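# Pull the tray out of the unbanded slide box

## Task

Push or pull the inner tray of the slide box that has no band so that several centimetres of it stick out past its sleeve, and leave it there on its own, not held by the robot. The other slide box, the banded one, must stay roughly where it started with its tray still closed.

## Robot and tools

Robot: two arms, left_arm and right_arm, each ending in a parallel two-finger gripper. The fingers point along the gripper's own +z axis and separate along its y axis. The reported end_effector_position is the point between the finger pads, roughly 1 cm short of the fingertips.

Frames: all reported positions use one scene frame. Its origin sits on the table top midway between the arms, +z is up, +x reaches out over the table, and left_arm is on the +y side. The names left and right do not match image sides. Bases: left_arm at (-0.028, +0.322, 0) m, right_arm at (+0.015, -0.262, 0) m, each turned slightly about z. Any mounting plates and the metal frame behind the arms are fixed obstacles. Printed hand positions can be off, more so at long reach.

execute_actions(actions): a list of actions run one after another. Each action is a table of at most 15 rows. Each row is applied for one control step of 1/30 s; if fewer than 15 rows are given, the last row repeats to fill the 15 steps. Every row is one flat list of 14 numbers covering both arms, always all 14 even when one arm is idle: dx, dy, dz, rx, ry, rz, opening for left_arm, then the same seven for right_arm. All values lie in [-1, 1]. dx..rz are an offset, expressed in that gripper's own axes, from the gripper pose measured when the action began (for a call's first action, the pose in the latest result of this scene). Each row is measured from that same start pose, not chained. Scale: 1.0 equals 0.6 m of translation or 180 degrees of rotation; rx, ry, rz form a single rotation vector. opening is absolute, not an offset: +1 is fully open (0.094 m), -1 closed. An empty list just returns the current state and images.

move(target, speed, blocking): target is one 14-number row laid out exactly as above, an offset per gripper in its own axes from the pose in the scene's latest result that shows one; the opening part is absolute and is sent when the move begins. Each gripper follows a straight line; both paths finish together, taking 0.5 to 10 s and stopping short if longer. speed is the path's peak speed in m/s, 0.002 to 0.5 (default 0.25); turning is capped at twice that in rad/s. Paths ignore obstacles and the other arm, grippers lag and may overshoot speed, especially near full reach. Faster moves and targets set deeper past a contact press harder. blocking=false returns after 0.5 s while the arm keeps going; then use wait(0) or stop before sending anything else. The result adds a move: line with the ending (done, off_target, moving, held, fault) and any limits (paced means the sent pose was clipped; held means a check blocked steps, after which the arm may jump fast), plus each gripper's remaining distance to its target.

wait(seconds): 0 to 10; the arms keep their last command and a running move continues. stop(): brakes a running move; it needs stopping distance, and fingers keep moving. zoom_image(camera, region): camera is cam_high, cam_low, cam_left_wrist or cam_right_wrist; region is [x0, y0, x1, y1] in pixels of that camera's 504x504 image, origin top-left, at most 504 by 504. read_manual(section) only returns licence text ("licences"). finished_scene(scene) ends the current scene for good and reports success; call it only once the tray stays out by itself.

Controller behaviour: each step the commanded pose is limited to 70 mm and 16 degrees from the measured pose, then damped inverse kinematics chases it, favouring position over orientation. After an action the arm continues only up to that clipped pose, so large moves need further commands. Arms tend to end a centimetre or more low, and repeated zero offsets let them sag; to hold an arm, send the correction back to its desired pose in the first call of a reply and zeros afterwards, raising the aim if it still droops. Hand target lines show where each gripper is being driven. A pose unreachable line means the clearance check altered or blocked that arm's command; too close warnings count plates and frame halves as part of their arm.

Results: a state line per arm with position (m) and quat_wxyz, Joint positions (last value is finger opening in metres), joint torques (offset and noisy), grip_measured on the command scale, and images from cam_high, cam_low, cam_left_wrist, cam_right_wrist in that order. Calibration is given for each camera; real poses may differ by a few degrees and millimetres.

Gripping: to hold something, command an opening roughly 0.03 below grip_measured; less margin grips more gently. Each gripper's reading may be off by about 1 mm. Finger force is about 50 to 62 N per pad, weaker on parts under 2 mm thick.

Avoid: knocking anything off the table, disturbing or opening the banded box, letting the arms collide or press each other, slamming, dropping, and very hard pushes. Random tugs or pushes may occur. Holding loads heats motors; a MOTOR HOT line appears from 85 °C and at 100 °C the arm drops with an OVER-TEMPERATURE FAULT. Joint ranges (rad): waist -2.880 to 2.880, shoulder 0 to 3.142, elbow 0 to 3.019, wrist pitch -1.693 to 1.571, wrist yaw -1.571 to 1.571, wrist roll -2.094 to 2.094. Quick, smooth, low-effort motion is preferred.

Each tool is called after "Call:" as name(argument=value, ...), one argument or row to a line, values as JSON.

## Session

Call:
execute_actions(
  actions=[],
)

Scene clock: 0.00 s.
left_arm: end_effector_position=(+0.2705, +0.5772, +0.3391) grip_measured=+1.000 end_effector_quat_wxyz=(+0.045, -0.183, +0.867, +0.461) | right_arm: end_effector_position=(+0.5122, -0.8052, +0.2241) grip_measured=+1.000 end_effector_quat_wxyz=(+0.639, +0.634, +0.137, -0.413)
Joint positions: left_arm=[ 0.479  1.147  1.156 -1.246 -0.922  0.104  0.094] | right_arm=[-0.802  2.239  1.593  1.235  1.281  0.213  0.094]
Joint velocities: left_arm=[ 0.005 -0.005 -0.002 -0.012  0.022 -0.051  0.   ] | right_arm=[-0.015 -0.015  0.002 -0.017  0.022  0.022  0.   ]
Joint torques (N m, as the arm reports them, + toward a larger angle): no reading
Motor temperatures (°C, as the motors report them): left_arm=[23 24 23 21 24 23] | right_arm=[24 23 21 20 20 24]
Hand target (left_arm): +0.275, +0.579, +0.347; +0.053, -0.187, +0.865, +0.462
Hand target (right_arm): +0.515, -0.807, +0.227; +0.642, +0.634, +0.132, -0.411

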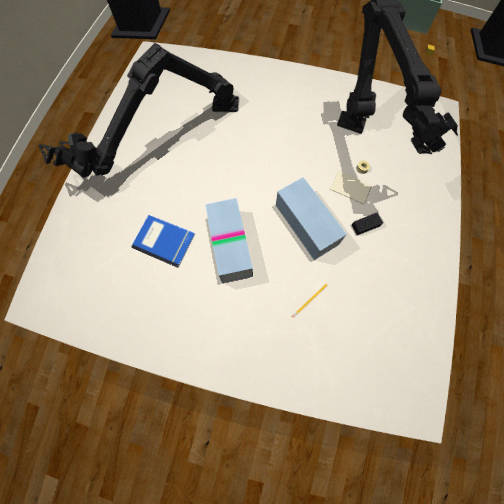

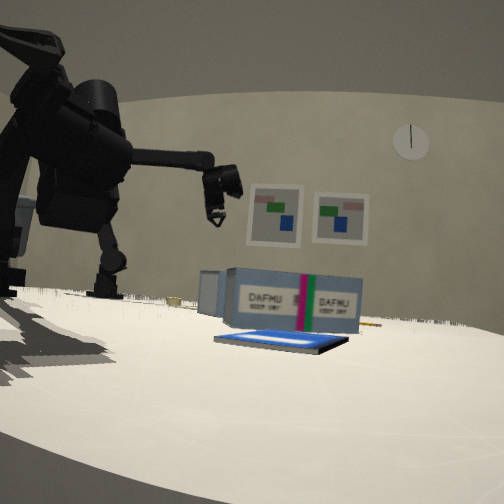

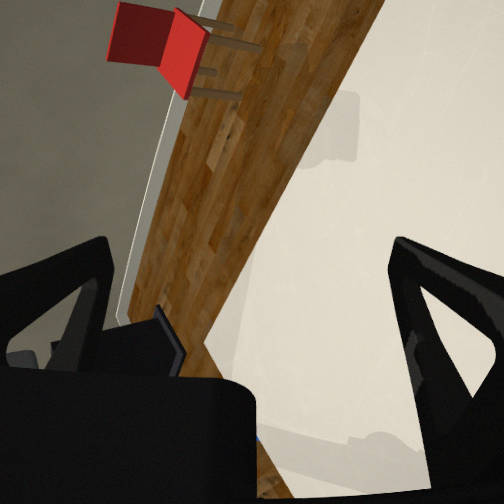

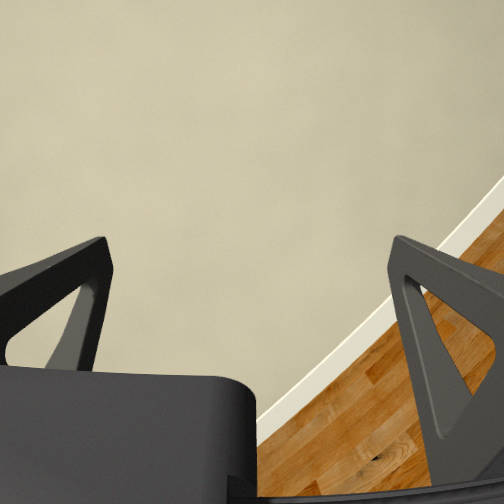

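Call:
zoom_image(
  camera="cam_high",
  region=[190, 150, 400, 300],
)

Call:
zoom_image(
  camera="cam_low",
  region=[150, 240, 400, 360],
)

Region (190, 150, 400, 300) of cam_high's 504x504 image, scaled by 2.400, with more detail than that image has; it fills the top 360 rows of this view, and the rest is white.

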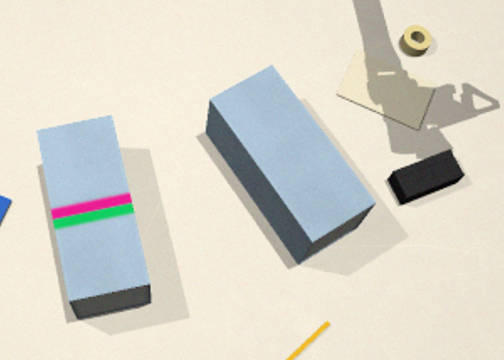

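Region (150, 240, 400, 360) of cam_low's 504x504 image, scaled by 2.016, with more detail than that image has; it fills the top 242 rows of this view, and the rest is white.

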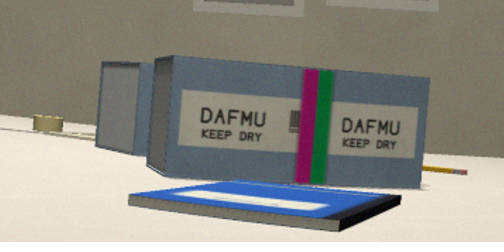

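Call:
move(
  target=[-0.184,-0.621,-0.425,0.272,0.145,-0.108,0.3,-0.555,-0.154,-0.764,-0.534,0.3835,-0.271,-1],
  speed=0.3,
)

Scene clock: 5.60 s.
left_arm: end_effector_position=(+0.5152, +0.2220, +0.2129) grip_measured=+0.303 end_effector_quat_wxyz=(-0.013, -0.377, +0.926, +0.011) | right_arm: end_effector_position=(+0.3858, -0.2540, +0.2787) grip_measured=-0.985 end_effector_quat_wxyz=(+0.483, -0.001, +0.875, -0.011)
Joint positions: left_arm=[-0.056  1.815  1.755 -1.545 -0.005 -0.956  0.061] | right_arm=[-0.147  0.718  0.663 -0.508  0.062  0.015  0.001]
Joint velocities: left_arm=[-0.015  0.005  0.002 -0.002  0.081 -0.007 -0.   ] | right_arm=[-0.005 -0.005  0.012 -0.002 -0.022 -0.051 -0.   ]
Joint torques (N m, as the arm reports them, + toward a larger angle): left_arm=[ -0.82 -14.41  14.72   0.93  -0.16   0.  ] | right_arm=[ 0.16 -2.44 13.92  0.98 -0.03 -0.2 ]
Motor temperatures (°C, as the motors report them): left_arm=[23 24 26 21 24 23] | right_arm=[24 24 23 20 20 24]
Hand target (left_arm): +0.533, +0.212, +0.221; +0.005, -0.380, +0.925, -0.002
Hand target (right_arm): +0.390, -0.252, +0.306; +0.499, -0.009, +0.866, -0.013
Off the commanded pose (left_arm): 0.020 m, 2 deg.
Off the commanded pose (right_arm): 0.044 m, 3 deg.
move: off_target (left_arm, right_arm)
camera_calibration (this result's frames):
cam_left_wrist: T_world_to_cam=[[0.699718, -0.713055, -0.044124, -0.19142], [-0.548378, -0.575655, 0.60655, 0.283005], [-0.457904, -0.400218, -0.79382, 0.619843], [0, 0, 0, 1]] pos_world=[0.572962, 0.274493, 0.311941]
cam_right_wrist: T_world_to_cam=[[-0.0127059, -0.999869, 0.0100173, -0.247073], [-0.924536, 0.00793134, -0.381012, 0.466531], [0.380883, -0.0141025, -0.924516, 0.228824], [0, 0, 0, 1]] pos_world=[0.34103, -0.247514, 0.39178]

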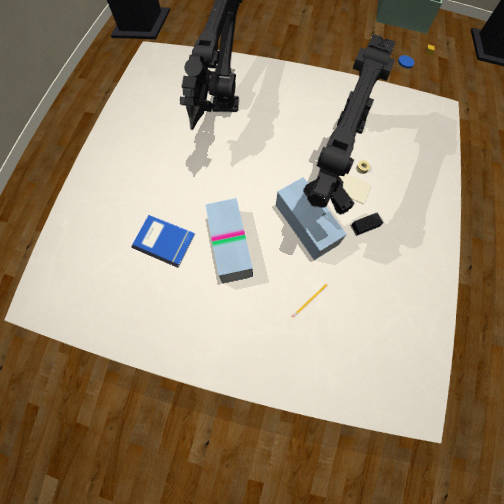

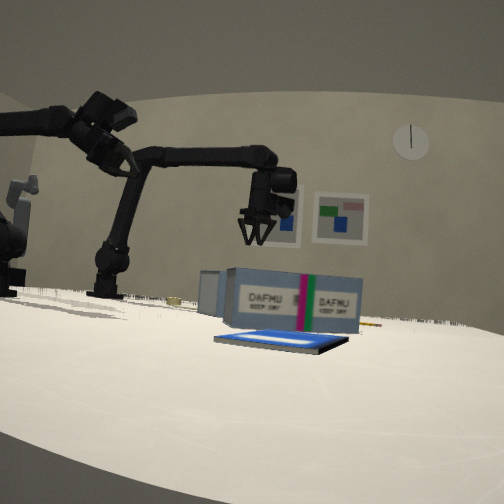

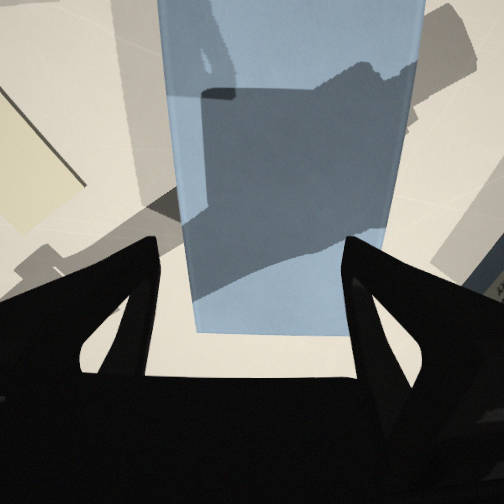

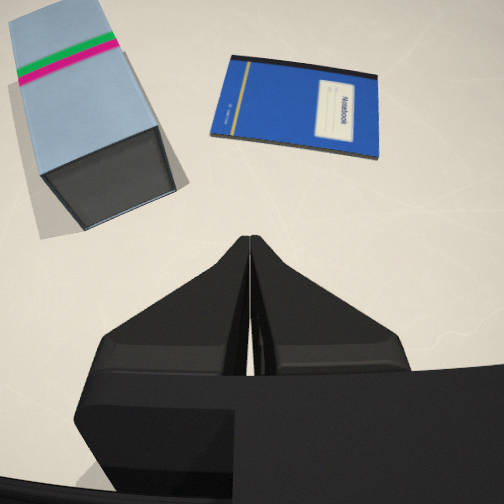

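Call:
move(
  target=[-0.033,-0.04,0.095,0,0,0,0.3,0.311,0.488,0.141,-0.2396,-0.1194,-0.0859,-1],
  speed=0.25,
)

Scene clock: 8.20 s.
left_arm: end_effector_position=(+0.5421, +0.2171, +0.1739) grip_measured=+0.303 end_effector_quat_wxyz=(-0.004, -0.378, +0.926, +0.005) | right_arm: end_effector_position=(+0.3590, +0.0297, +0.0621) grip_measured=-0.985 end_effector_quat_wxyz=(+0.580, -0.291, +0.722, +0.240)
Joint positions: left_arm=[-0.056  1.886  1.756 -1.453 -0.005 -0.958  0.061] | right_arm=[ 0.465  1.742  0.323  1.205 -0.109 -0.015  0.001]
Joint velocities: left_arm=[-0.005  0.005 -0.017  0.012 -0.037 -0.007  0.   ] | right_arm=[-0.005 -0.005 -0.007 -0.002 -0.007 -0.081 -0.001]
Joint torques (N m, as the arm reports them, + toward a larger angle): left_arm=[  0.55 -14.98   9.11   1.12  -0.25   0.18] | right_arm=[ 0.18 -9.36  4.38  2.64 -0.13 -0.2 ]
Motor temperatures (°C, as the motors report them): left_arm=[23 25 27 21 24 23] | right_arm=[24 24 23 20 20 24]
Hand target (left_arm): +0.544, +0.220, +0.155; -0.013, -0.377, +0.926, +0.011
Hand target (right_arm): +0.365, +0.036, +0.073; +0.597, -0.295, +0.706, +0.241
Off the commanded pose (left_arm): 0.019 m, 1 deg.
Off the commanded pose (right_arm): 0.009 m, 2 deg.
move: off_target (left_arm)
camera_calibration (this result's frames):
cam_left_wrist: T_world_to_cam=[[0.701821, -0.711854, -0.0266642, -0.219901], [-0.559936, -0.57441, 0.597097, 0.326149], [-0.440362, -0.404125, -0.801726, 0.591974], [0, 0, 0, 1]] pos_world=[0.597637, 0.270037, 0.273995]
cam_right_wrist: T_world_to_cam=[[0.697841, -0.715983, -0.0196808, -0.223238], [-0.538409, -0.506249, -0.673667, 0.251804], [0.47237, 0.480709, -0.738773, -0.0162785], [0, 0, 0, 1]] pos_world=[0.299048, -0.0245334, 0.153213]

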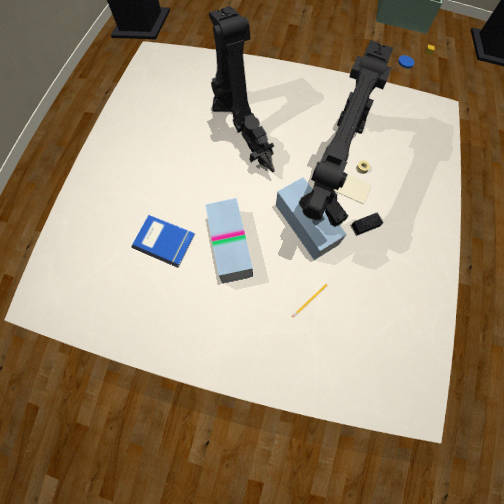

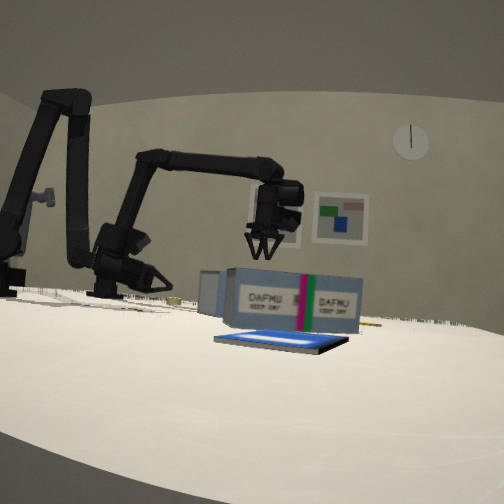

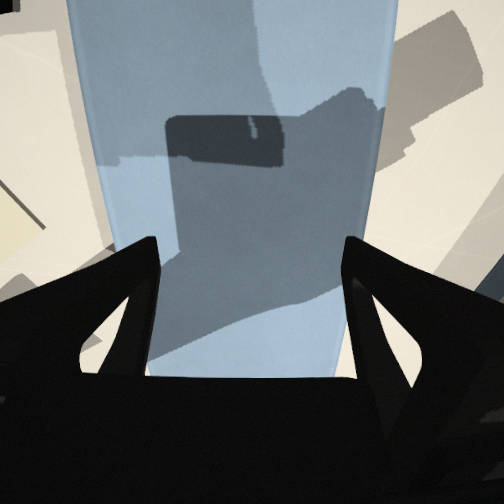

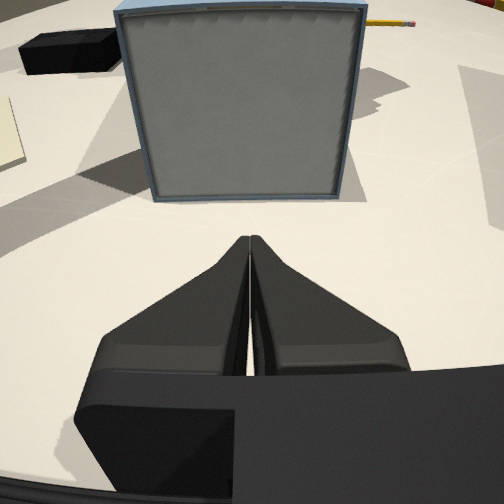

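Call:
move(
  target=[0,0.01,0.09,0,0,0,0.3,-0.028,0.005,0.106,0,-0.055,0,-1],
  speed=0.06,
)

Scene clock: 10.43 s.
left_arm: end_effector_position=(+0.5361, +0.2182, +0.1320) grip_measured=+0.303 end_effector_quat_wxyz=(-0.001, -0.378, +0.926, +0.003) | right_arm: end_effector_position=(+0.4014, +0.0726, +0.0640) grip_measured=-0.985 end_effector_quat_wxyz=(+0.634, -0.275, +0.676, +0.255)
Joint positions: left_arm=[-0.056  1.886  1.643 -1.332 -0.005 -0.958  0.061] | right_arm=[ 0.49   1.939  0.485  1.39  -0.081 -0.009  0.001]
Joint velocities: left_arm=[-0.005 -0.005 -0.012  0.017 -0.022 -0.022 -0.   ] | right_arm=[-0.005 -0.024 -0.012  0.007  0.022 -0.051 -0.   ]
Joint torques (N m, as the arm reports them, + toward a larger angle): left_arm=[  0.9  -15.42   9.04   1.13  -0.24   0.17] | right_arm=[  0.62 -10.87   3.93   2.59   0.1    0.09]
Motor temperatures (°C, as the motors report them): left_arm=[23 25 27 21 24 23] | right_arm=[24 24 23 20 20 24]
Hand target (left_arm): +0.537, +0.222, +0.120; -0.004, -0.378, +0.926, +0.005
Hand target (right_arm): +0.404, +0.079, +0.066; +0.640, -0.269, +0.670, +0.264
Off the commanded pose (left_arm): 0.013 m, 0 deg.
Off the commanded pose (right_arm): 0.006 m, 2 deg.
move: off_target (left_arm)
camera_calibration (this result's frames):
cam_left_wrist: T_world_to_cam=[[0.702013, -0.711889, -0.0197894, -0.217001], [-0.564849, -0.573506, 0.593327, 0.351396], [-0.433732, -0.405345, -0.804718, 0.553237], [0, 0, 0, 1]] pos_world=[0.59078, 0.271299, 0.232413]
cam_right_wrist: T_world_to_cam=[[0.696459, -0.717553, -0.00787269, -0.222154], [-0.45691, -0.434966, -0.775911, 0.266259], [0.553333, 0.543987, -0.630793, -0.0995972], [0, 0, 0, 1]] pos_world=[0.331488, 0.0105859, 0.142019]

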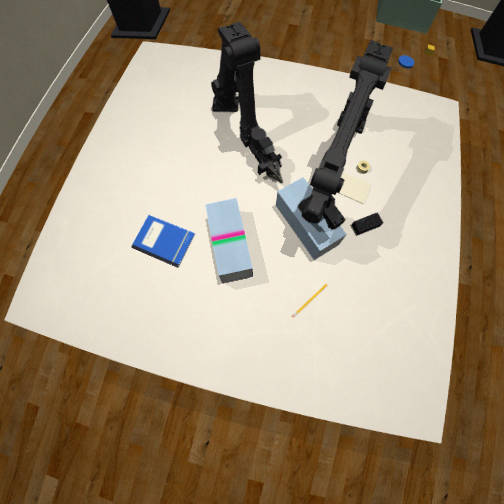

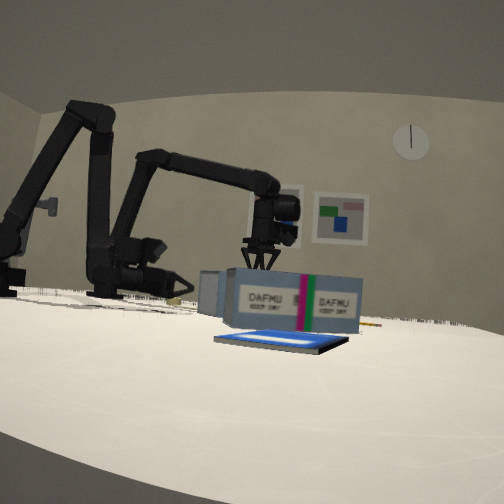

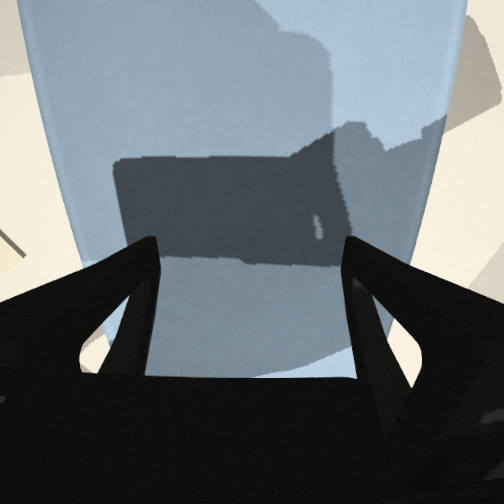

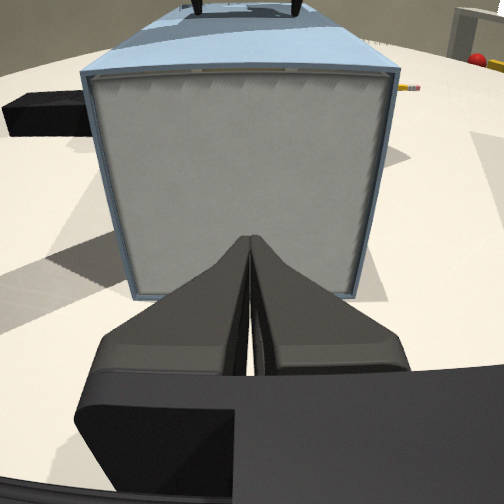

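Call:
move(
  target=[0,0,0.06,0,0,0,0.3,-0.003,0.006,0.02,0,-0.01,0,-1],
  speed=0.04,
)

Scene clock: 11.63 s.
left_arm: end_effector_position=(+0.5370, +0.2180, +0.1295) grip_measured=+0.302 end_effector_quat_wxyz=(+0.014, -0.378, +0.926, -0.006) | right_arm: end_effector_position=(+0.4048, +0.0772, +0.0631) grip_measured=-0.985 end_effector_quat_wxyz=(+0.637, -0.273, +0.674, +0.255)
Joint positions: left_arm=[-0.056  1.868  1.61  -1.282 -0.005 -0.958  0.061] | right_arm=[ 0.496  1.952  0.501  1.394 -0.07  -0.009  0.001]
Joint velocities: left_arm=[-0.015  0.005 -0.002  0.007  0.007 -0.022  0.001] | right_arm=[ 0.005  0.005 -0.002  0.002  0.037  0.051 -0.001]
Joint torques (N m, as the arm reports them, + toward a larger angle): left_arm=[  0.41 -13.58   7.65   1.83  -0.25   0.13] | right_arm=[  0.56 -10.75   4.09   2.63   0.1   -0.03]
Motor temperatures (°C, as the motors report them): left_arm=[23 25 27 21 24 23] | right_arm=[24 24 23 20 20 24]
Hand target (left_arm): +0.534, +0.219, +0.097; -0.001, -0.378, +0.926, +0.003
Hand target (right_arm): +0.407, +0.084, +0.065; +0.645, -0.271, +0.666, +0.259
Off the commanded pose (left_arm): 0.034 m, 2 deg.
Off the commanded pose (right_arm): 0.007 m, 1 deg.
move: off_target (left_arm)
camera_calibration (this result's frames):
cam_left_wrist: T_world_to_cam=[[0.702203, -0.711924, 0.00865652, -0.221605], [-0.584834, -0.569829, 0.577291, 0.3653], [-0.406054, -0.410438, -0.816493, 0.539353], [0, 0, 0, 1]] pos_world=[0.588257, 0.271763, 0.231412]
cam_right_wrist: T_world_to_cam=[[0.693498, -0.720428, -0.00671202, -0.219889], [-0.454287, -0.430036, -0.780187, 0.267937], [0.559182, 0.544107, -0.62551, -0.107257], [0, 0, 0, 1]] pos_world=[0.334188, 0.0151676, 0.140475]

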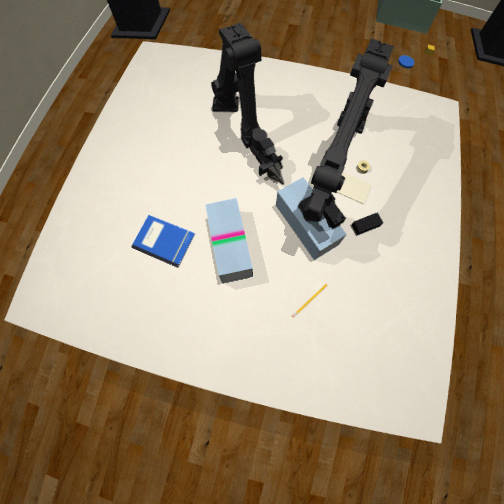

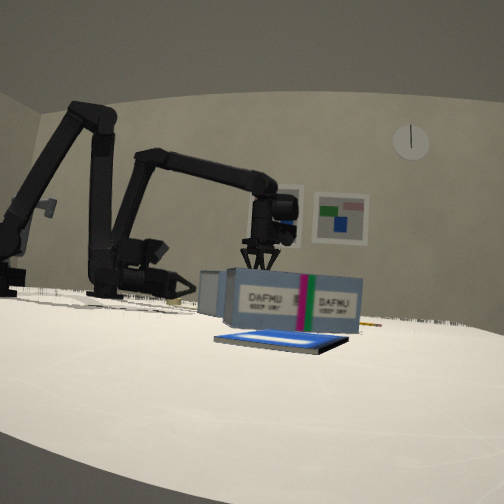

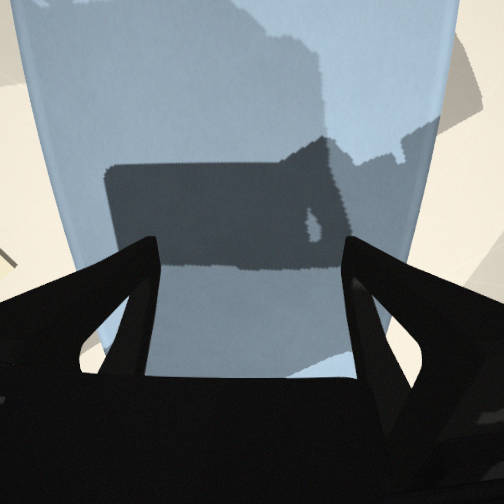

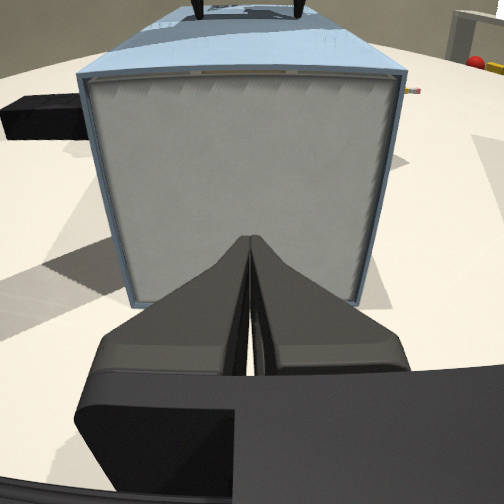

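Call:
execute_actions(
  actions=[
    [[0,0,0.1,0,0,0,0.3,0,0,0,0,0,0,-1]],
    [[0,0,0.1,0,0,0,0.3,-0.003,0.004,0.01,0,0,0,-1],[0,0,0.1,0,0,0,0.3,-0.003,0.004,0.02,0,0,0,-1],[0,0,0.1,0,0,0,0.3,-0.004,0.004,0.03,0,0,0,-1]],
    [[0,0,0.1,0,0,0,0.3,-0.003,0.002,0.015,0,0,0,-1],[0,0,0.1,0,0,0,0.3,-0.003,0.002,0.022,0,0,0,-1],[0,0,0.1,0,0,0,0.3,-0.004,0.002,0.03,0,0,0,-1]],
    [[0,0,0.1,0,0,0,0.3,-0.003,0.002,0.015,0,0,0,-1],[0,0,0.1,0,0,0,0.3,-0.003,0.002,0.022,0,0,0,-1],[0,0,0.1,0,0,0,0.3,-0.004,0.002,0.03,0,0,0,-1]],
  ],
)

Scene clock: 13.80 s.
left_arm: end_effector_position=(+0.5746, +0.2121, +0.1384) grip_measured=+0.302 end_effector_quat_wxyz=(+0.142, -0.374, +0.912, -0.085) | right_arm: end_effector_position=(+0.4329, +0.1000, +0.0730) grip_measured=-0.985 end_effector_quat_wxyz=(+0.644, -0.268, +0.670, +0.253)
Joint positions: left_arm=[-0.056  1.783  1.476 -0.93  -0.01  -0.959  0.061] | right_arm=[ 0.5    1.952  0.596  1.315 -0.056 -0.009  0.001]
Joint velocities: left_arm=[-0.015 -0.005 -0.007  0.017  0.007  0.022  0.   ] | right_arm=[ 0.005  0.015  0.007  0.002 -0.007  0.037  0.001]
Joint torques (N m, as the arm reports them, + toward a larger angle): left_arm=[  0.38 -10.39   7.52   2.27  -0.18   0.16] | right_arm=[  0.49 -12.57   4.77   1.08   0.1   -0.06]
Motor temperatures (°C, as the motors report them): left_arm=[23 25 27 21 24 23] | right_arm=[24 24 23 20 20 24]
Hand target (left_arm): +0.567, +0.214, +0.080; +0.108, -0.376, +0.918, -0.064
Hand target (right_arm): +0.436, +0.106, +0.071; +0.642, -0.269, +0.672, +0.253
Off the commanded pose (left_arm): 0.061 m, 5 deg.
Off the commanded pose (right_arm): 0.007 m, 0 deg.
camera_calibration (this result's frames):
cam_left_wrist: T_world_to_cam=[[0.664403, -0.704546, 0.249366, -0.26548], [-0.732075, -0.546342, 0.406912, 0.481974], [-0.150449, -0.452908, -0.878771, 0.430253], [0, 0, 0, 1]] pos_world=[0.593958, 0.271145, 0.248175]
cam_right_wrist: T_world_to_cam=[[0.685573, -0.727987, -0.0049313, -0.218821], [-0.448939, -0.417431, -0.790066, 0.295346], [0.5731, 0.543862, -0.613002, -0.135999], [0, 0, 0, 1]] pos_world=[0.360551, 0.0379529, 0.148896]

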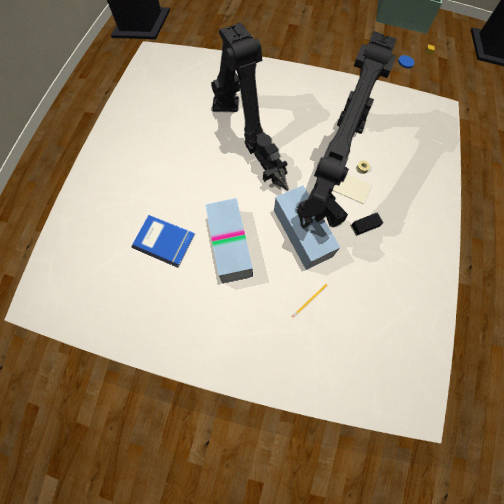

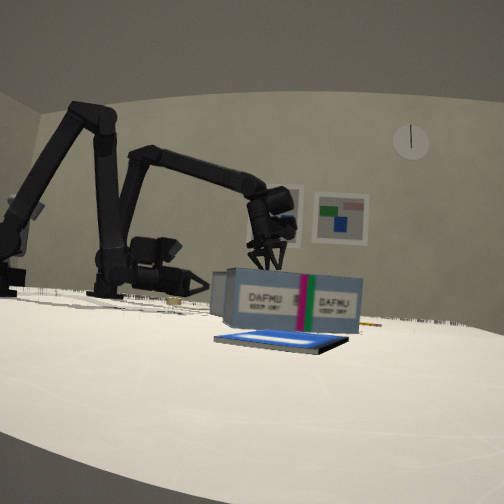

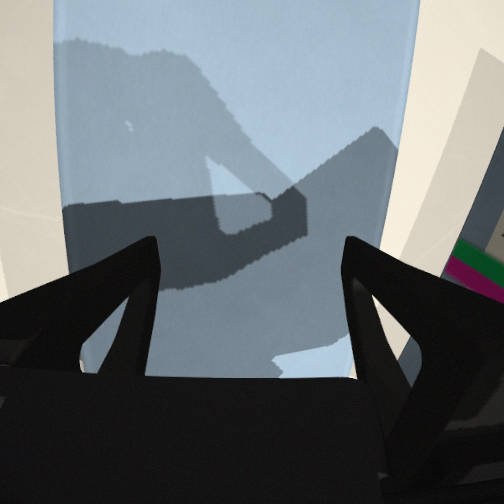

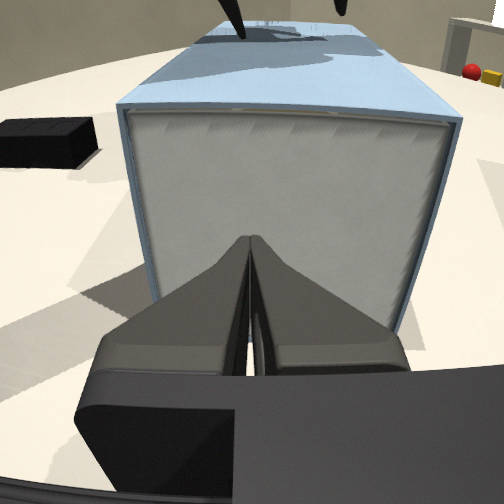

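Call:
zoom_image(
  camera="cam_high",
  region=[240, 150, 400, 290],
)

Region (240, 150, 400, 290) of cam_high's 504x504 image, scaled by 3.150, with more detail than that image has; it fills the top 441 rows of this view, and the rest is white.

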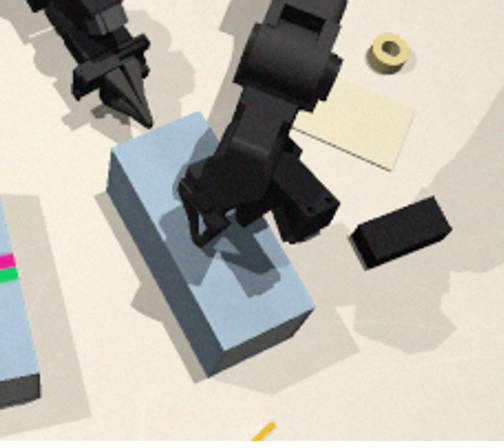

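Call:
execute_actions(
  actions=[
    [[-0.013,-0.017,-0.063,0,0,0,0.3,0,0,-0.03,0,0,0,-1],[-0.013,-0.017,-0.063,0,0,0,0.3,0,0,-0.035,0,0,0,-1],[-0.013,-0.017,-0.063,0,0,0,0.3,0,0,-0.04,0,0,0,-1],[-0.013,-0.017,-0.063,0,0,0,0.3,0,0,-0.04,0,0,0,-1],[-0.013,-0.017,-0.063,0,0,0,0.3,0,0,-0.04,0,0,0,-1],[-0.013,-0.017,-0.063,0,0,0,0.3,0,0,-0.04,0,0,0,-1],[0,-0.02,-0.06,-0.03,0.02,0.01,0.3,0.01,-0.01,-0.04,0.01,0,0,-1],[0.02,-0.025,-0.055,-0.06,0.045,0.02,0.3,0.023,-0.021,-0.039,0.0236,-0.002,0.003,-1],[0.04,-0.027,-0.05,-0.0817,0.0675,0.0308,0.3,0.023,-0.021,-0.039,0.0236,-0.002,0.003,-1]],
  ],
)

Call:
wait(
  seconds=0.5,
)

Scene clock: 15.10 s.
left_arm: end_effector_position=(+0.5581, +0.1944, +0.1752) grip_measured=+0.302 end_effector_quat_wxyz=(+0.020, -0.350, +0.936, -0.014) | right_arm: end_effector_position=(+0.4207, +0.0740, +0.0580) grip_measured=-0.985 end_effector_quat_wxyz=(+0.648, -0.248, +0.684, +0.228)
Joint positions: left_arm=[-0.087  1.9    1.779 -1.4    0.002 -0.928  0.061] | right_arm=[ 0.499  1.978  0.53   1.39   0.011 -0.009  0.001]
Joint velocities: left_arm=[-0.112  0.23   0.085 -0.344  0.051  0.007 -0.   ] | right_arm=[-0.005  0.024  0.017  0.017 -0.007  0.051 -0.   ]
Joint torques (N m, as the arm reports them, + toward a larger angle): left_arm=[ -0.45 -15.33  13.3   -0.22  -0.14   0.23] | right_arm=[ -0.46 -11.75   3.42   2.67   0.09   0.03]
Motor temperatures (°C, as the motors report them): left_arm=[23 25 27 21 24 23] | right_arm=[24 24 23 20 20 24]
Hand target (left_arm): +0.559, +0.185, +0.166; +0.001, -0.334, +0.943, -0.003
Hand target (right_arm): +0.424, +0.074, +0.060; +0.654, -0.240, +0.679, +0.231
Off the commanded pose (left_arm): 0.013 m, 3 deg.
Off the commanded pose (right_arm): 0.004 m, 1 deg.
camera_calibration (this result's frames):
cam_left_wrist: T_world_to_cam=[[0.657564, -0.752919, 0.0268724, -0.223935], [-0.627976, -0.528041, 0.571681, 0.354727], [-0.41624, -0.392792, -0.820036, 0.578413], [0, 0, 0, 1]] pos_world=[0.61077, 0.245902, 0.277547]
cam_right_wrist: T_world_to_cam=[[0.634625, -0.772817, -0.00199968, -0.204868], [-0.484267, -0.395653, -0.780348, 0.279878], [0.602276, 0.496197, -0.625342, -0.132148], [0, 0, 0, 1]] pos_world=[0.34514, 0.0179809, 0.135355]

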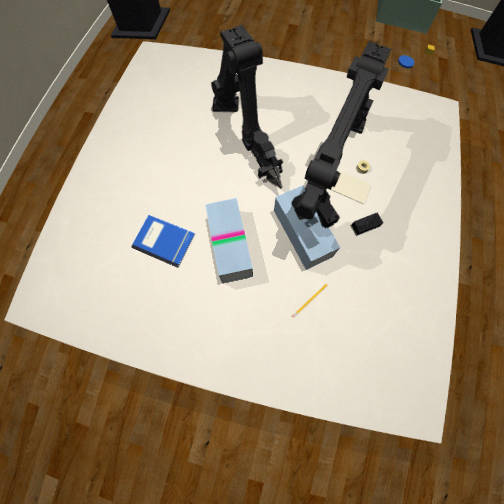

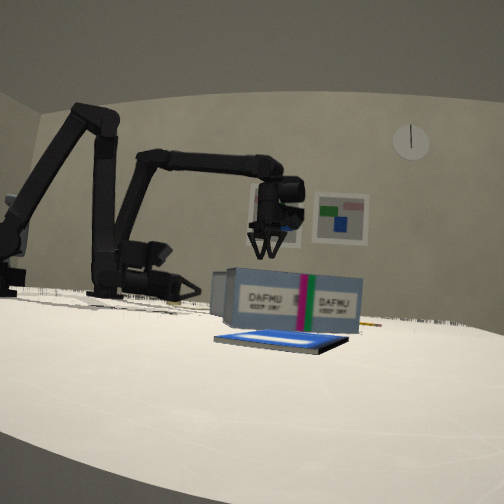

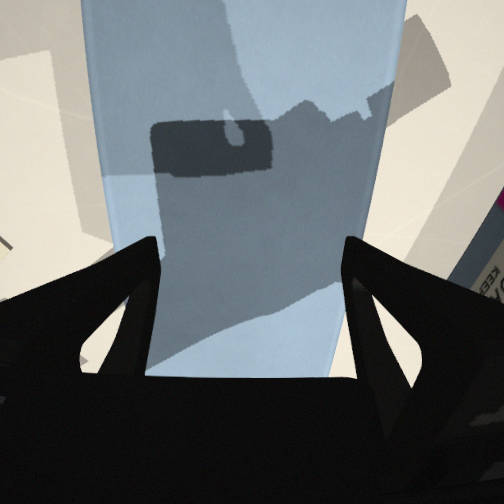

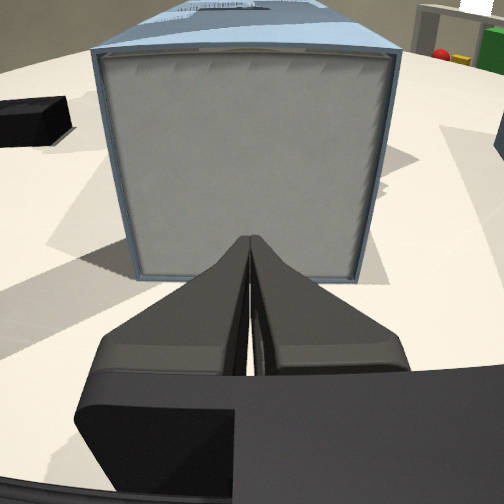

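Scene clock: 15.60 s.
left_arm: end_effector_position=(+0.5517, +0.1903, +0.1596) grip_measured=+0.302 end_effector_quat_wxyz=(-0.002, -0.343, +0.939, -0.000) | right_arm: end_effector_position=(+0.4207, +0.0740, +0.0583) grip_measured=-0.985 end_effector_quat_wxyz=(+0.648, -0.247, +0.683, +0.228)
Joint positions: left_arm=[-0.095  1.927  1.779 -1.427  0.003 -0.921  0.061] | right_arm=[ 0.499  1.978  0.53   1.393  0.011 -0.009  0.001]
Joint velocities: left_arm=[-0.005 -0.015  0.022 -0.002 -0.007 -0.037 -0.   ] | right_arm=[-0.005 -0.005 -0.002 -0.022  0.11  -0.022  0.   ]
Joint torques (N m, as the arm reports them, + toward a larger angle): left_arm=[ -0.23 -16.36  13.57  -0.27  -0.17   0.25] | right_arm=[ -0.34 -11.42   3.43   2.64   0.1    0.03]
Motor temperatures (°C, as the motors report them): left_arm=[23 25 27 21 24 23] | right_arm=[24 24 23 20 20 24]
Hand target (left_arm): +0.559, +0.185, +0.166; +0.001, -0.334, +0.943, -0.003
Hand target (right_arm): +0.424, +0.074, +0.060; +0.654, -0.240, +0.679, +0.231
Off the commanded pose (left_arm): 0.011 m, 1 deg.
Off the commanded pose (right_arm): 0.004 m, 1 deg.
wait: 0.50 s; at rest by 0.33 s
camera_calibration (this result's frames):
cam_left_wrist: T_world_to_cam=[[0.64541, -0.76368, -0.0154631, -0.206904], [-0.606036, -0.524293, 0.598195, 0.340464], [-0.464937, -0.37671, -0.801201, 0.582126], [0, 0, 0, 1]] pos_world=[0.610523, 0.239786, 0.259537]
cam_right_wrist: T_world_to_cam=[[0.634628, -0.772815, -0.002017, -0.204868], [-0.483125, -0.394698, -0.78154, 0.279688], [0.603189, 0.496962, -0.623852, -0.132449], [0, 0, 0, 1]] pos_world=[0.34503, 0.0178893, 0.135545]

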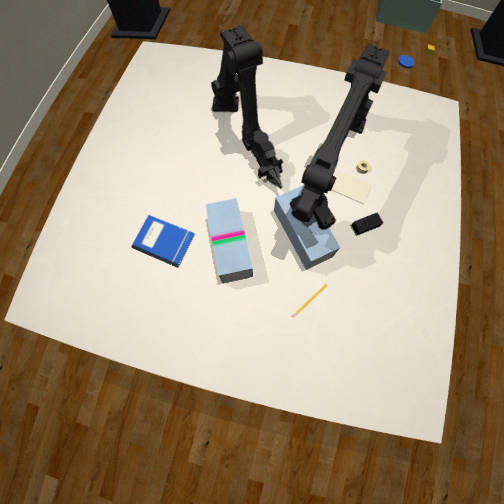

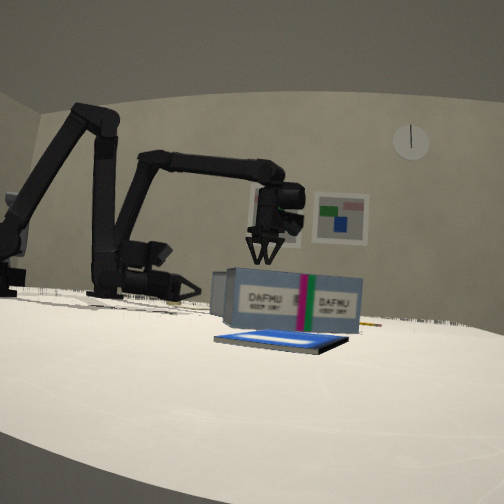

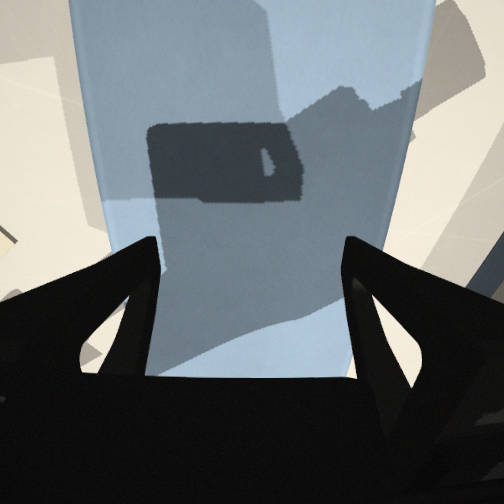

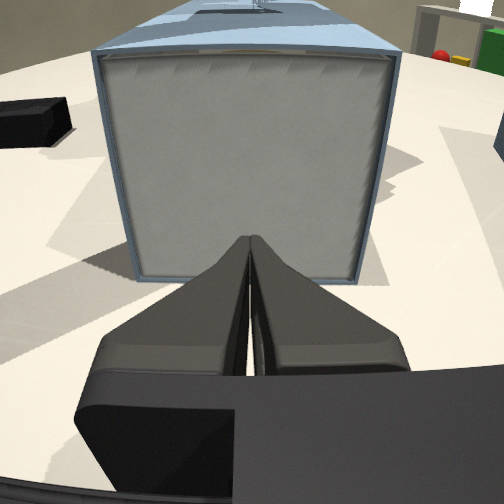

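Call:
move(
  target=[0,0,0.125,0,0,0,0.3,-0.003,0,0.04,0,0,0,-1],
  speed=0.05,
)

Scene clock: 17.43 s.
left_arm: end_effector_position=(+0.5513, +0.1904, +0.1298) grip_measured=+0.302 end_effector_quat_wxyz=(+0.017, -0.343, +0.939, -0.013) | right_arm: end_effector_position=(+0.4339, +0.0851, +0.0626) grip_measured=-0.985 end_effector_quat_wxyz=(+0.651, -0.246, +0.681, +0.229)
Joint positions: left_arm=[-0.095  1.911  1.674 -1.292  0.003 -0.921  0.061] | right_arm=[ 0.499  1.978  0.575  1.355  0.011 -0.009  0.001]
Joint velocities: left_arm=[-0.005 -0.034 -0.027  0.002  0.037  0.037 -0.001] | right_arm=[-0.015 -0.005 -0.017  0.002 -0.051 -0.007 -0.001]
Joint torques (N m, as the arm reports them, + toward a larger angle): left_arm=[  0.35 -13.27   7.39   2.27  -0.24   0.12] | right_arm=[ -0.04 -12.4    4.55   1.03   0.    -0.06]
Motor temperatures (°C, as the motors report them): left_arm=[23 26 27 21 24 23] | right_arm=[24 24 23 20 20 24]
Hand target (left_arm): +0.549, +0.191, +0.086; -0.003, -0.343, +0.939, +0.000
Hand target (right_arm): +0.439, +0.089, +0.059; +0.648, -0.247, +0.683, +0.228
Off the commanded pose (left_arm): 0.045 m, 3 deg.
Off the commanded pose (right_arm): 0.008 m, 0 deg.
move: off_target (left_arm)
camera_calibration (this result's frames):
cam_left_wrist: T_world_to_cam=[[0.64527, -0.763648, 0.0216454, -0.211734], [-0.632685, -0.518298, 0.575393, 0.374571], [-0.428179, -0.384978, -0.817591, 0.541517], [0, 0, 0, 1]] pos_world=[0.605477, 0.240922, 0.231796]
cam_right_wrist: T_world_to_cam=[[0.63464, -0.772805, -0.00208275, -0.204704], [-0.478767, -0.391053, -0.78604, 0.291882], [0.606642, 0.49985, -0.618172, -0.145354], [0, 0, 0, 1]] pos_world=[0.357834, 0.0285999, 0.139151]

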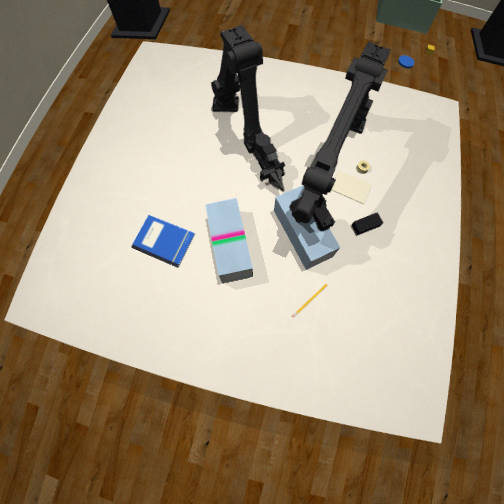

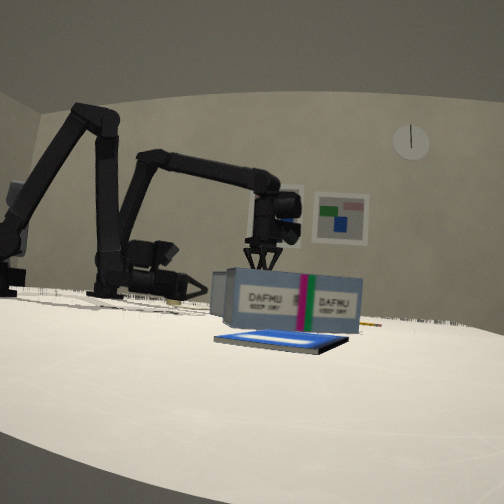

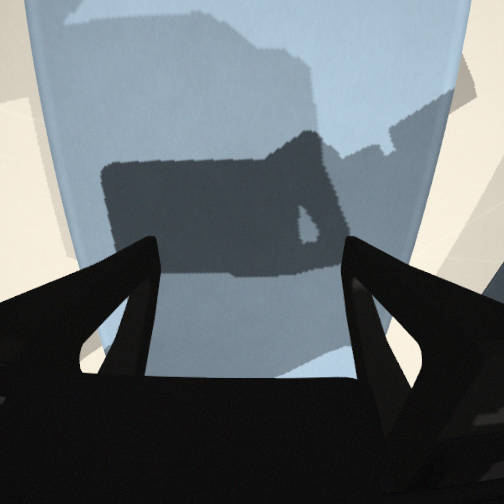

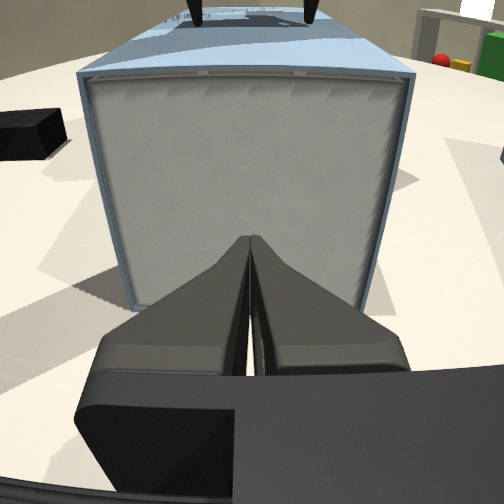

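Call:
execute_actions(
  actions=[
    [[0.004,0.006,0.073,-0.012,0.009,0,0.3,0.004,0,0.012,0,0,0,-1],[0.004,0.006,0.073,-0.012,0.009,0,0.3,0.004,0,0.016,0,0,0,-1],[0.004,0.006,0.073,-0.012,0.009,0,0.3,0.004,0,0.02,0,0,0,-1],[0.004,0.006,0.073,-0.012,0.009,0,0.3,0.004,0,0.024,0,0,0,-1],[0.004,0.006,0.073,-0.012,0.009,0,0.3,0.004,0,0.028,0,0,0,-1],[0.004,0.006,0.073,-0.012,0.009,0,0.3,0.004,0,0.032,0,0,0,-1],[0.004,0.006,0.073,-0.012,0.009,0,0.3,0.004,0,0.036,0,0,0,-1],[0.004,0.006,0.073,-0.012,0.009,0,0.3,0.004,0,0.04,0,0,0,-1],[0.004,0.006,0.073,-0.012,0.009,0,0.3,0.004,0,0.044,0,0,0,-1],[0.004,0.006,0.073,-0.012,0.009,0,0.3,0.004,0,0.048,0,0,0,-1],[0.004,0.006,0.073,-0.012,0.009,0,0.3,0.004,0,0.052,0,0,0,-1],[0.004,0.006,0.073,-0.012,0.009,0,0.3,0.004,0,0.056,0,0,0,-1],[0.004,0.006,0.073,-0.012,0.009,0,0.3,0.004,0,0.06,0,0,0,-1],[0.004,0.006,0.073,-0.012,0.009,0,0.3,0.004,0,0.064,0,0,0,-1],[0.004,0.006,0.073,-0.012,0.009,0,0.3,0.004,0,0.068,0,0,0,-1]],
  ],
)

Call:
wait(
  seconds=0.4,
)

Scene clock: 18.27 s.
left_arm: end_effector_position=(+0.5512, +0.1904, +0.1300) grip_measured=+0.302 end_effector_quat_wxyz=(+0.019, -0.343, +0.939, -0.014) | right_arm: end_effector_position=(+0.4565, +0.1039, +0.0684) grip_measured=-0.985 end_effector_quat_wxyz=(+0.657, -0.244, +0.675, +0.231)
Joint positions: left_arm=[-0.095  1.907  1.669 -1.285  0.003 -0.921  0.061] | right_arm=[ 0.499  1.995  0.656  1.308  0.011 -0.009  0.001]
Joint velocities: left_arm=[-0.005 -0.005 -0.012 -0.022 -0.051 -0.051  0.   ] | right_arm=[-0.005  0.063  0.193 -0.129  0.007 -0.007 -0.   ]
Joint torques (N m, as the arm reports them, + toward a larger angle): left_arm=[  0.25 -13.35   7.21   2.01  -0.24   0.11] | right_arm=[ -0.07 -12.44   5.33   1.2    0.01  -0.06]
Motor temperatures (°C, as the motors report them): left_arm=[23 26 27 21 24 23] | right_arm=[24 24 23 20 20 24]
Hand target (left_arm): +0.547, +0.192, +0.087; -0.003, -0.343, +0.939, +0.000
Hand target (right_arm): +0.464, +0.111, +0.059; +0.651, -0.246, +0.681, +0.229
Off the commanded pose (left_arm): 0.044 m, 3 deg.
Off the commanded pose (right_arm): 0.015 m, 1 deg.
camera_calibration (this result's frames):
cam_left_wrist: T_world_to_cam=[[0.645146, -0.76362, 0.0259023, -0.212147], [-0.635676, -0.517625, 0.572696, 0.376267], [-0.423914, -0.385938, -0.819359, 0.539721], [0, 0, 0, 1]] pos_world=[0.604845, 0.241064, 0.232234]
cam_right_wrist: T_world_to_cam=[[0.634669, -0.772781, -0.00224493, -0.204431], [-0.467882, -0.381947, -0.796996, 0.309398], [0.615046, 0.506879, -0.60398, -0.170451], [0, 0, 0, 1]] pos_world=[0.379343, 0.0465918, 0.143182]

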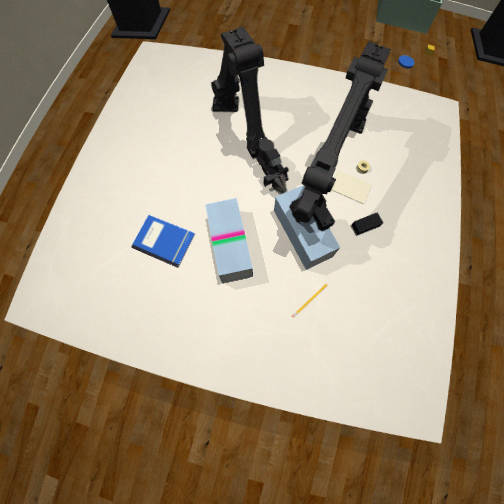

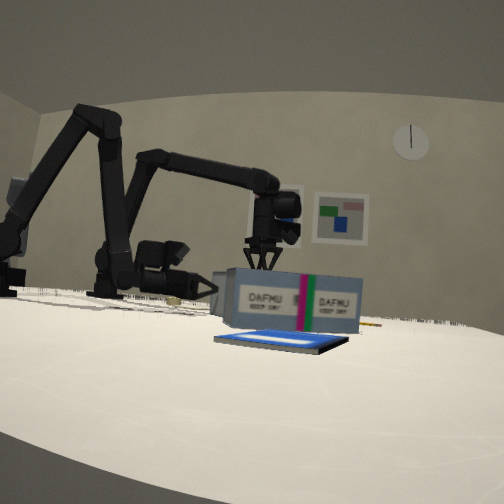

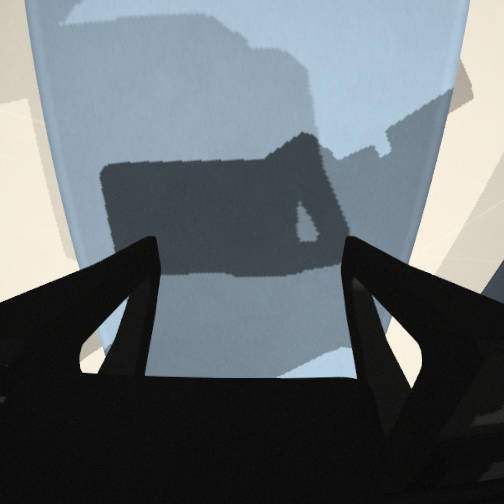

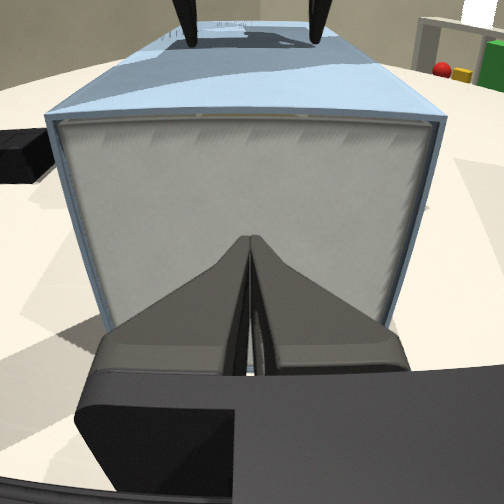

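Scene clock: 18.67 s.
left_arm: end_effector_position=(+0.5512, +0.1904, +0.1300) grip_measured=+0.302 end_effector_quat_wxyz=(+0.019, -0.343, +0.939, -0.014) | right_arm: end_effector_position=(+0.4598, +0.1067, +0.0674) grip_measured=-0.985 end_effector_quat_wxyz=(+0.656, -0.244, +0.676, +0.231)
Joint positions: left_arm=[-0.095  1.907  1.669 -1.285  0.003 -0.921  0.061] | right_arm=[ 0.499  2.     0.668  1.299  0.011 -0.009  0.001]
Joint velocities: left_arm=[ 0.005 -0.024  0.012  0.012 -0.022 -0.007  0.   ] | right_arm=[-0.005  0.005 -0.002 -0.002 -0.125 -0.007 -0.   ]
Joint torques (N m, as the arm reports them, + toward a larger angle): left_arm=[  0.42 -13.26   7.29   1.96  -0.22   0.11] | right_arm=[ -0.07 -12.67   5.21   1.09   0.    -0.06]
Motor temperatures (°C, as the motors report them): left_arm=[23 26 27 21 24 23] | right_arm=[24 24 23 20 20 24]
Hand target (left_arm): +0.547, +0.192, +0.087; -0.003, -0.343, +0.939, +0.000
Hand target (right_arm): +0.464, +0.111, +0.059; +0.651, -0.246, +0.681, +0.229
Off the commanded pose (left_arm): 0.044 m, 3 deg.
Off the commanded pose (right_arm): 0.011 m, 1 deg.
wait: 0.40 s; at rest by 0.23 s
camera_calibration (this result's frames):
cam_left_wrist: T_world_to_cam=[[0.645146, -0.76362, 0.0259023, -0.212147], [-0.635676, -0.517625, 0.572696, 0.376267], [-0.423914, -0.385938, -0.819359, 0.539721], [0, 0, 0, 1]] pos_world=[0.604845, 0.241064, 0.232234]
cam_right_wrist: T_world_to_cam=[[0.634666, -0.772783, -0.00222771, -0.204393], [-0.469047, -0.382922, -0.795843, 0.31181], [0.614161, 0.506139, -0.605499, -0.173942], [0, 0, 0, 1]] pos_world=[0.382803, 0.0494861, 0.142375]

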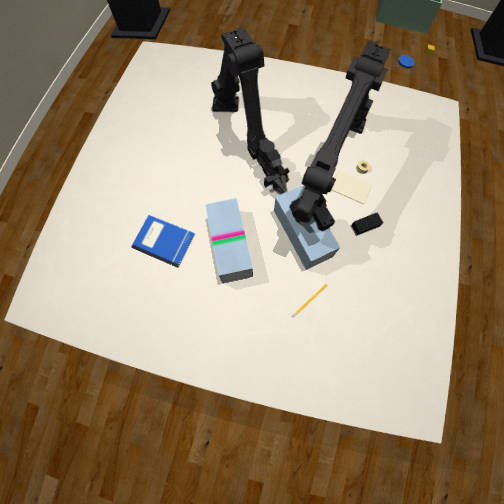

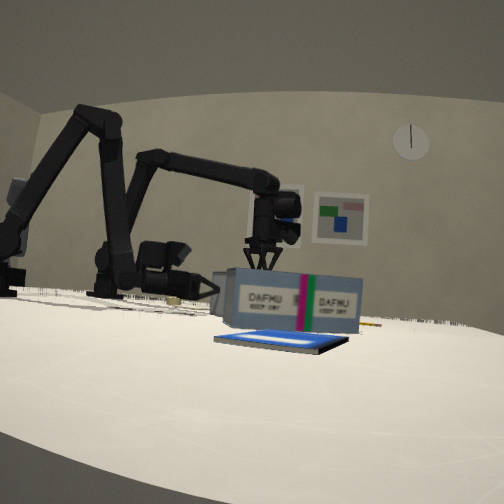

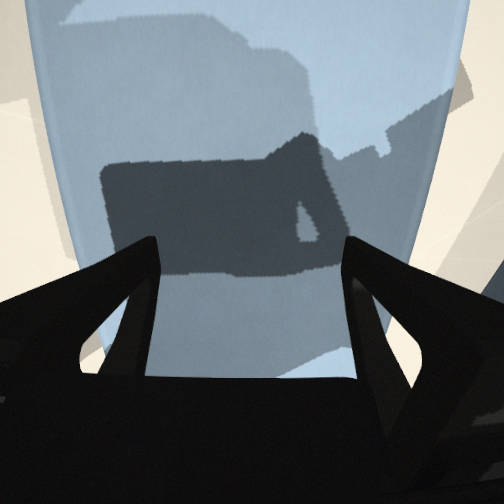

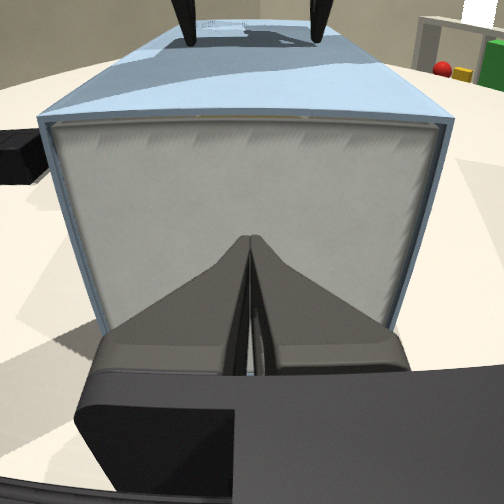

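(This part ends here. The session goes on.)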